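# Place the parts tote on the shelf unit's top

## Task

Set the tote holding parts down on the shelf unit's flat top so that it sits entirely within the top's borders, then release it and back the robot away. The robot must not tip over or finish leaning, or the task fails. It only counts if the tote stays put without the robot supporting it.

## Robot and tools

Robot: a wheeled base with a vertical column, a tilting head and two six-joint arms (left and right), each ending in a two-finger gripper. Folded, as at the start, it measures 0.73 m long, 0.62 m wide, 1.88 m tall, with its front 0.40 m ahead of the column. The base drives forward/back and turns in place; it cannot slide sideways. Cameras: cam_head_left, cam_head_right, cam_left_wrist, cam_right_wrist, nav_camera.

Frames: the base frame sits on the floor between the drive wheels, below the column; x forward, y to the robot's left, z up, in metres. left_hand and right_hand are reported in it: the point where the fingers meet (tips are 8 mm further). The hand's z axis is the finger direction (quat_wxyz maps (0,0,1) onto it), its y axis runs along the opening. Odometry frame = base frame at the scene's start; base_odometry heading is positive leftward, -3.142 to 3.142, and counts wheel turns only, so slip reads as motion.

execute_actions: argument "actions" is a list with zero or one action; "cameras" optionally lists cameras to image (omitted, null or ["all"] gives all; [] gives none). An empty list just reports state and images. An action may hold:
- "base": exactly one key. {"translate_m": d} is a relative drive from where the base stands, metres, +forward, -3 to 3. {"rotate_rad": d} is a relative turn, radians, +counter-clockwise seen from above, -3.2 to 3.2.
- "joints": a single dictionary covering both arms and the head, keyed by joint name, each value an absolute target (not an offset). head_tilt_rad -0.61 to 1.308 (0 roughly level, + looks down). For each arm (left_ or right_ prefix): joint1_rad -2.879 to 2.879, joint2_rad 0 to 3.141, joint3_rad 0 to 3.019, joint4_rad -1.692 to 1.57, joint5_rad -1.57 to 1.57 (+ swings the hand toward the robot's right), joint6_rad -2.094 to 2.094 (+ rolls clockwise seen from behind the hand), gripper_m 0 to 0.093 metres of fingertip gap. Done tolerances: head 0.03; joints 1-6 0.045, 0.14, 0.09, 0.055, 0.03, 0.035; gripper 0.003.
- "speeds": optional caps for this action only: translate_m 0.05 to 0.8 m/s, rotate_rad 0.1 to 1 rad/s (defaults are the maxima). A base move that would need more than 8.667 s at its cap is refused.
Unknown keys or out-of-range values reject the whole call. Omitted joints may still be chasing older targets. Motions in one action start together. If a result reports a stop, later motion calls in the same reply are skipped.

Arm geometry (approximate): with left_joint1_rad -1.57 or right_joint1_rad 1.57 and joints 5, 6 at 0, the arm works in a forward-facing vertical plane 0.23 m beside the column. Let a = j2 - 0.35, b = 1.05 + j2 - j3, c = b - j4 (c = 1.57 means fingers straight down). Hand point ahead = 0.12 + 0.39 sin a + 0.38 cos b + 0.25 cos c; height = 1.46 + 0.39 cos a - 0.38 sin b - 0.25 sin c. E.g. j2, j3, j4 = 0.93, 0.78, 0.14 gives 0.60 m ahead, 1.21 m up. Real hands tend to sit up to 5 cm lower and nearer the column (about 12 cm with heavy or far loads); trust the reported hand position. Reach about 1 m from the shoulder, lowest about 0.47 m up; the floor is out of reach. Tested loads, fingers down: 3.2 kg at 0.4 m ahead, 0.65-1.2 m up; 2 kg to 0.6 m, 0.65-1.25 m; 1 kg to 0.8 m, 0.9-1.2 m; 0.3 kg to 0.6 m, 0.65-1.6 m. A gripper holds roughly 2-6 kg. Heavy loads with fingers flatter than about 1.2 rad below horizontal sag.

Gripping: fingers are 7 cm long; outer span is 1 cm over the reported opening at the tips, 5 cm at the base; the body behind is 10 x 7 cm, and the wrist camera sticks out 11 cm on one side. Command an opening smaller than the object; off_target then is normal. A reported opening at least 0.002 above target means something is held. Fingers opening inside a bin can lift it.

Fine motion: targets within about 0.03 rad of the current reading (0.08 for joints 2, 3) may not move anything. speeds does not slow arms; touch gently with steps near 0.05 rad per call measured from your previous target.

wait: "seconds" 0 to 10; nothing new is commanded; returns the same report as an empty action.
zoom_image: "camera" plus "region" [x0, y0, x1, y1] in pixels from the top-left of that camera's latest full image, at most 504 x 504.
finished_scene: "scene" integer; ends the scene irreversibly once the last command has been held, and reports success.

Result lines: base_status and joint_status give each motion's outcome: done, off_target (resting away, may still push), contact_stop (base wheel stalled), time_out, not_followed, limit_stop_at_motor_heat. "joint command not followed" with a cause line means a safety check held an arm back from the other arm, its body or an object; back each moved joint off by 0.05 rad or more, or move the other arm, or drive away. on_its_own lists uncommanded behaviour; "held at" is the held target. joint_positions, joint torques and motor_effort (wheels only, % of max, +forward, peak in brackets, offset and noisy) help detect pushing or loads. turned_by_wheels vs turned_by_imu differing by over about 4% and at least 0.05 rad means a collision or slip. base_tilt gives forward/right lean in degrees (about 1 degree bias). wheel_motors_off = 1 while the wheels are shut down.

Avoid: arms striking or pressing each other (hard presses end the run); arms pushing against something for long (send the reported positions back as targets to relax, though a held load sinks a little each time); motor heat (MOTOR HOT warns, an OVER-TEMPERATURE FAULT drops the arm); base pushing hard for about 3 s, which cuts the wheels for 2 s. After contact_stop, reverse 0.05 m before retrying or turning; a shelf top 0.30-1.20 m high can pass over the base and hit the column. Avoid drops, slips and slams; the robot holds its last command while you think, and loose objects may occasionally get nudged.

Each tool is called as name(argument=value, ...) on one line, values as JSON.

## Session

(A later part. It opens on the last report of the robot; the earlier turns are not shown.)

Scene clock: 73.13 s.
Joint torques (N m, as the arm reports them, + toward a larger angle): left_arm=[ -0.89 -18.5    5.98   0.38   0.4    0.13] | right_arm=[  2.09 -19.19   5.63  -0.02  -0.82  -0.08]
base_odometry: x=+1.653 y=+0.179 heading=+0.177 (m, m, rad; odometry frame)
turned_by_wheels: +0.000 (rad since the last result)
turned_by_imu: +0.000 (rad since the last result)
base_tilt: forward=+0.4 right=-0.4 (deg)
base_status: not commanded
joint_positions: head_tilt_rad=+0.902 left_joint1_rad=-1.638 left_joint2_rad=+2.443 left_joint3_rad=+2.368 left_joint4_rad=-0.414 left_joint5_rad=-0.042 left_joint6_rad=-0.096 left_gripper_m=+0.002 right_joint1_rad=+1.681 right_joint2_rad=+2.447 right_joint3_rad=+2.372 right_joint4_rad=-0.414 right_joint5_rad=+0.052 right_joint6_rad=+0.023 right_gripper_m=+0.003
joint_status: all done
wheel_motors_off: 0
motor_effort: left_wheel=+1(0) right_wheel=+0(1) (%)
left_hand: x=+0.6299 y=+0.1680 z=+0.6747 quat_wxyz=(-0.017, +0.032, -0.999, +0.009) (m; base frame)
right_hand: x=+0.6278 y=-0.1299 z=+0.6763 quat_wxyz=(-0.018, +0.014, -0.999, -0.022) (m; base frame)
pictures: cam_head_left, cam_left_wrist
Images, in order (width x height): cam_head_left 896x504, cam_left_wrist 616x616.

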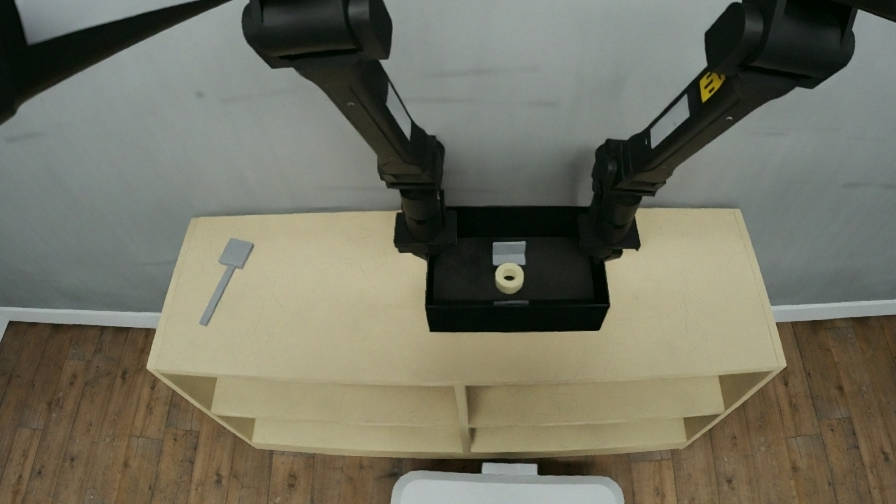

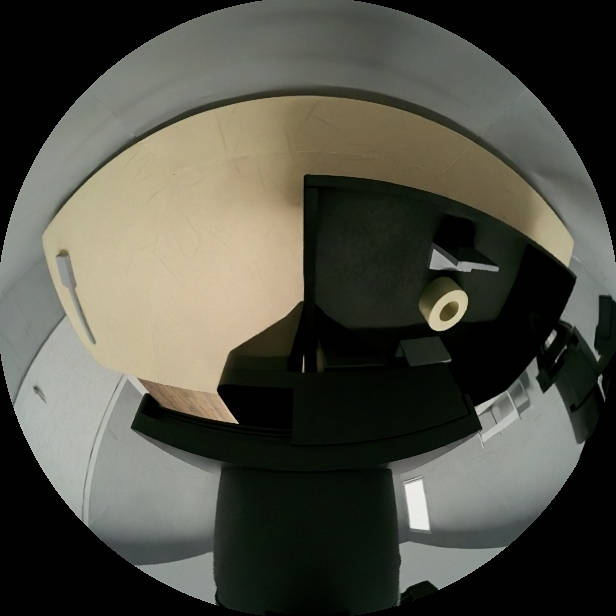

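execute_actions(actions=[{"joints":{"left_gripper_m":0.07,"right_gripper_m":0.07}}], cameras=[])

execute_actions(actions=[{"joints":{"left_joint2_rad":2.05,"right_joint2_rad":2.05,"left_joint3_rad":1.9,"right_joint3_rad":1.9}}], cameras=[])

execute_actions(actions=[{"base":{"translate_m":-0.5}}], cameras=["cam_head_left"])

finished_scene(scene=2)

Scene clock: 79.27 s.
Joint torques (N m, as the arm reports them, + toward a larger angle): left_arm=[ -0.89 -18.46   5.81   0.42   0.04   0.13] | right_arm=[  2.39 -19.29   5.65   0.01  -0.18  -0.08]
base_odometry: x=+1.653 y=+0.179 heading=+0.177 (m, m, rad; odometry frame)
turned_by_wheels: +0.000 (rad since the last result)
turned_by_imu: -0.001 (rad since the last result)
base_tilt: forward=+0.4 right=-0.4 (deg)
base_status: not commanded
joint_positions: head_tilt_rad=+0.902 left_joint1_rad=-1.637 left_joint2_rad=+2.443 left_joint3_rad=+2.372 left_joint4_rad=-0.414 left_joint5_rad=-0.033 left_joint6_rad=-0.096 left_gripper_m=+0.070 right_joint1_rad=+1.680 right_joint2_rad=+2.447 right_joint3_rad=+2.372 right_joint4_rad=-0.414 right_joint5_rad=+0.033 right_joint6_rad=+0.023 right_gripper_m=+0.070
joint_status: all done
wheel_motors_off: 0
motor_effort: left_wheel=+1(0) right_wheel=-1(1) (%)
left_hand: x=+0.6320 y=+0.1675 z=+0.6753 quat_wxyz=(-0.019, +0.033, -0.999, +0.013) (m; base frame)
right_hand: x=+0.6277 y=-0.1273 z=+0.6764 quat_wxyz=(-0.018, +0.014, -0.999, -0.031) (m; base frame)
pictures: none
No camera images: the call's "cameras" was empty. Leave "cameras" out to get every camera's image.

Scene clock: 80.73 s.
Joint torques (N m, as the arm reports them, + toward a larger angle): left_arm=[ -0.61 -19.69   3.01   0.27   0.04   0.12] | right_arm=[  1.7  -20.92   3.25  -0.08  -0.18  -0.08]
base_odometry: x=+1.653 y=+0.179 heading=+0.177 (m, m, rad; odometry frame)
turned_by_wheels: +0.000 (rad since the last result)
turned_by_imu: +0.000 (rad since the last result)
base_tilt: forward=+0.4 right=-0.5 (deg)
base_status: not commanded
joint_positions: head_tilt_rad=+0.902 left_joint1_rad=-1.637 left_joint2_rad=+2.043 left_joint3_rad=+1.901 left_joint4_rad=-0.414 left_joint5_rad=-0.033 left_joint6_rad=-0.096 left_gripper_m=+0.070 right_joint1_rad=+1.680 right_joint2_rad=+2.043 right_joint3_rad=+1.898 right_joint4_rad=-0.417 right_joint5_rad=+0.033 right_joint6_rad=+0.023 right_gripper_m=+0.070
joint_status: all done
wheel_motors_off: 0
motor_effort: left_wheel=-2(0) right_wheel=+0(0) (%)
left_hand: x=+0.6391 y=+0.1749 z=+0.8088 quat_wxyz=(+0.016, +0.031, -0.999, +0.011) (m; base frame)
right_hand: x=+0.6347 y=-0.1397 z=+0.8108 quat_wxyz=(+0.019, +0.017, -0.999, -0.030) (m; base frame)
pictures: none
No camera images: the call's "cameras" was empty. Leave "cameras" out to get every camera's image.

Scene clock: 83.53 s.
Joint torques (N m, as the arm reports them, + toward a larger angle): left_arm=[ -0.65 -19.58   3.19   0.24   0.02   0.12] | right_arm=[  1.76 -20.62   3.34  -0.07  -0.17  -0.08]
base_odometry: x=+1.161 y=+0.092 heading=+0.176 (m, m, rad; odometry frame)
turned_by_wheels: +0.000 (rad since the last result)
turned_by_imu: +0.002 (rad since the last result)
base_tilt: forward=+0.4 right=-0.3 (deg)
base_status: done
joint_positions: head_tilt_rad=+0.902 left_joint1_rad=-1.636 left_joint2_rad=+2.044 left_joint3_rad=+1.899 left_joint4_rad=-0.414 left_joint5_rad=-0.033 left_joint6_rad=-0.096 left_gripper_m=+0.070 right_joint1_rad=+1.680 right_joint2_rad=+2.044 right_joint3_rad=+1.895 right_joint4_rad=-0.417 right_joint5_rad=+0.033 right_joint6_rad=+0.023 right_gripper_m=+0.070
joint_status: not commanded
wheel_motors_off: 0
motor_effort: left_wheel=-1(55) right_wheel=-1(30) (%)
left_hand: x=+0.6370 y=+0.1755 z=+0.8080 quat_wxyz=(+0.018, +0.031, -0.999, +0.011) (m; base frame)
right_hand: x=+0.6326 y=-0.1394 z=+0.8101 quat_wxyz=(+0.021, +0.017, -0.999, -0.030) (m; base frame)
pictures: cam_head_left
Images, in order (width x height): cam_head_left 896x504.

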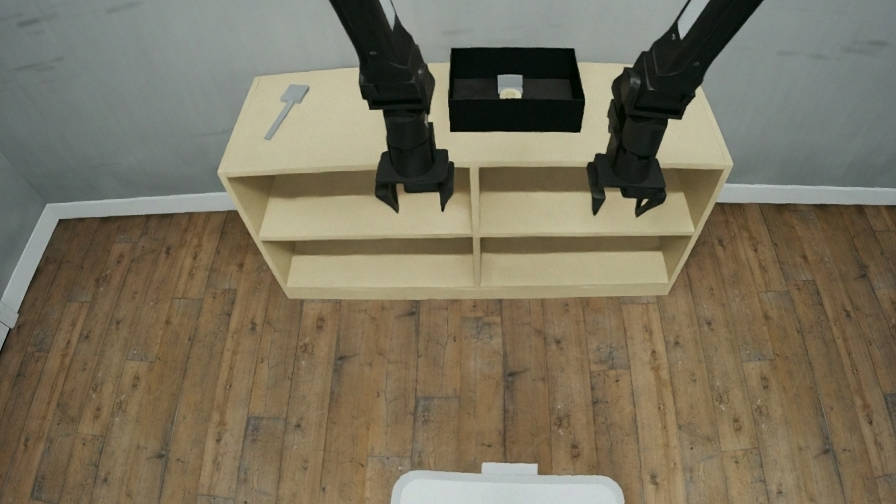

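The scene is finished: the task was done.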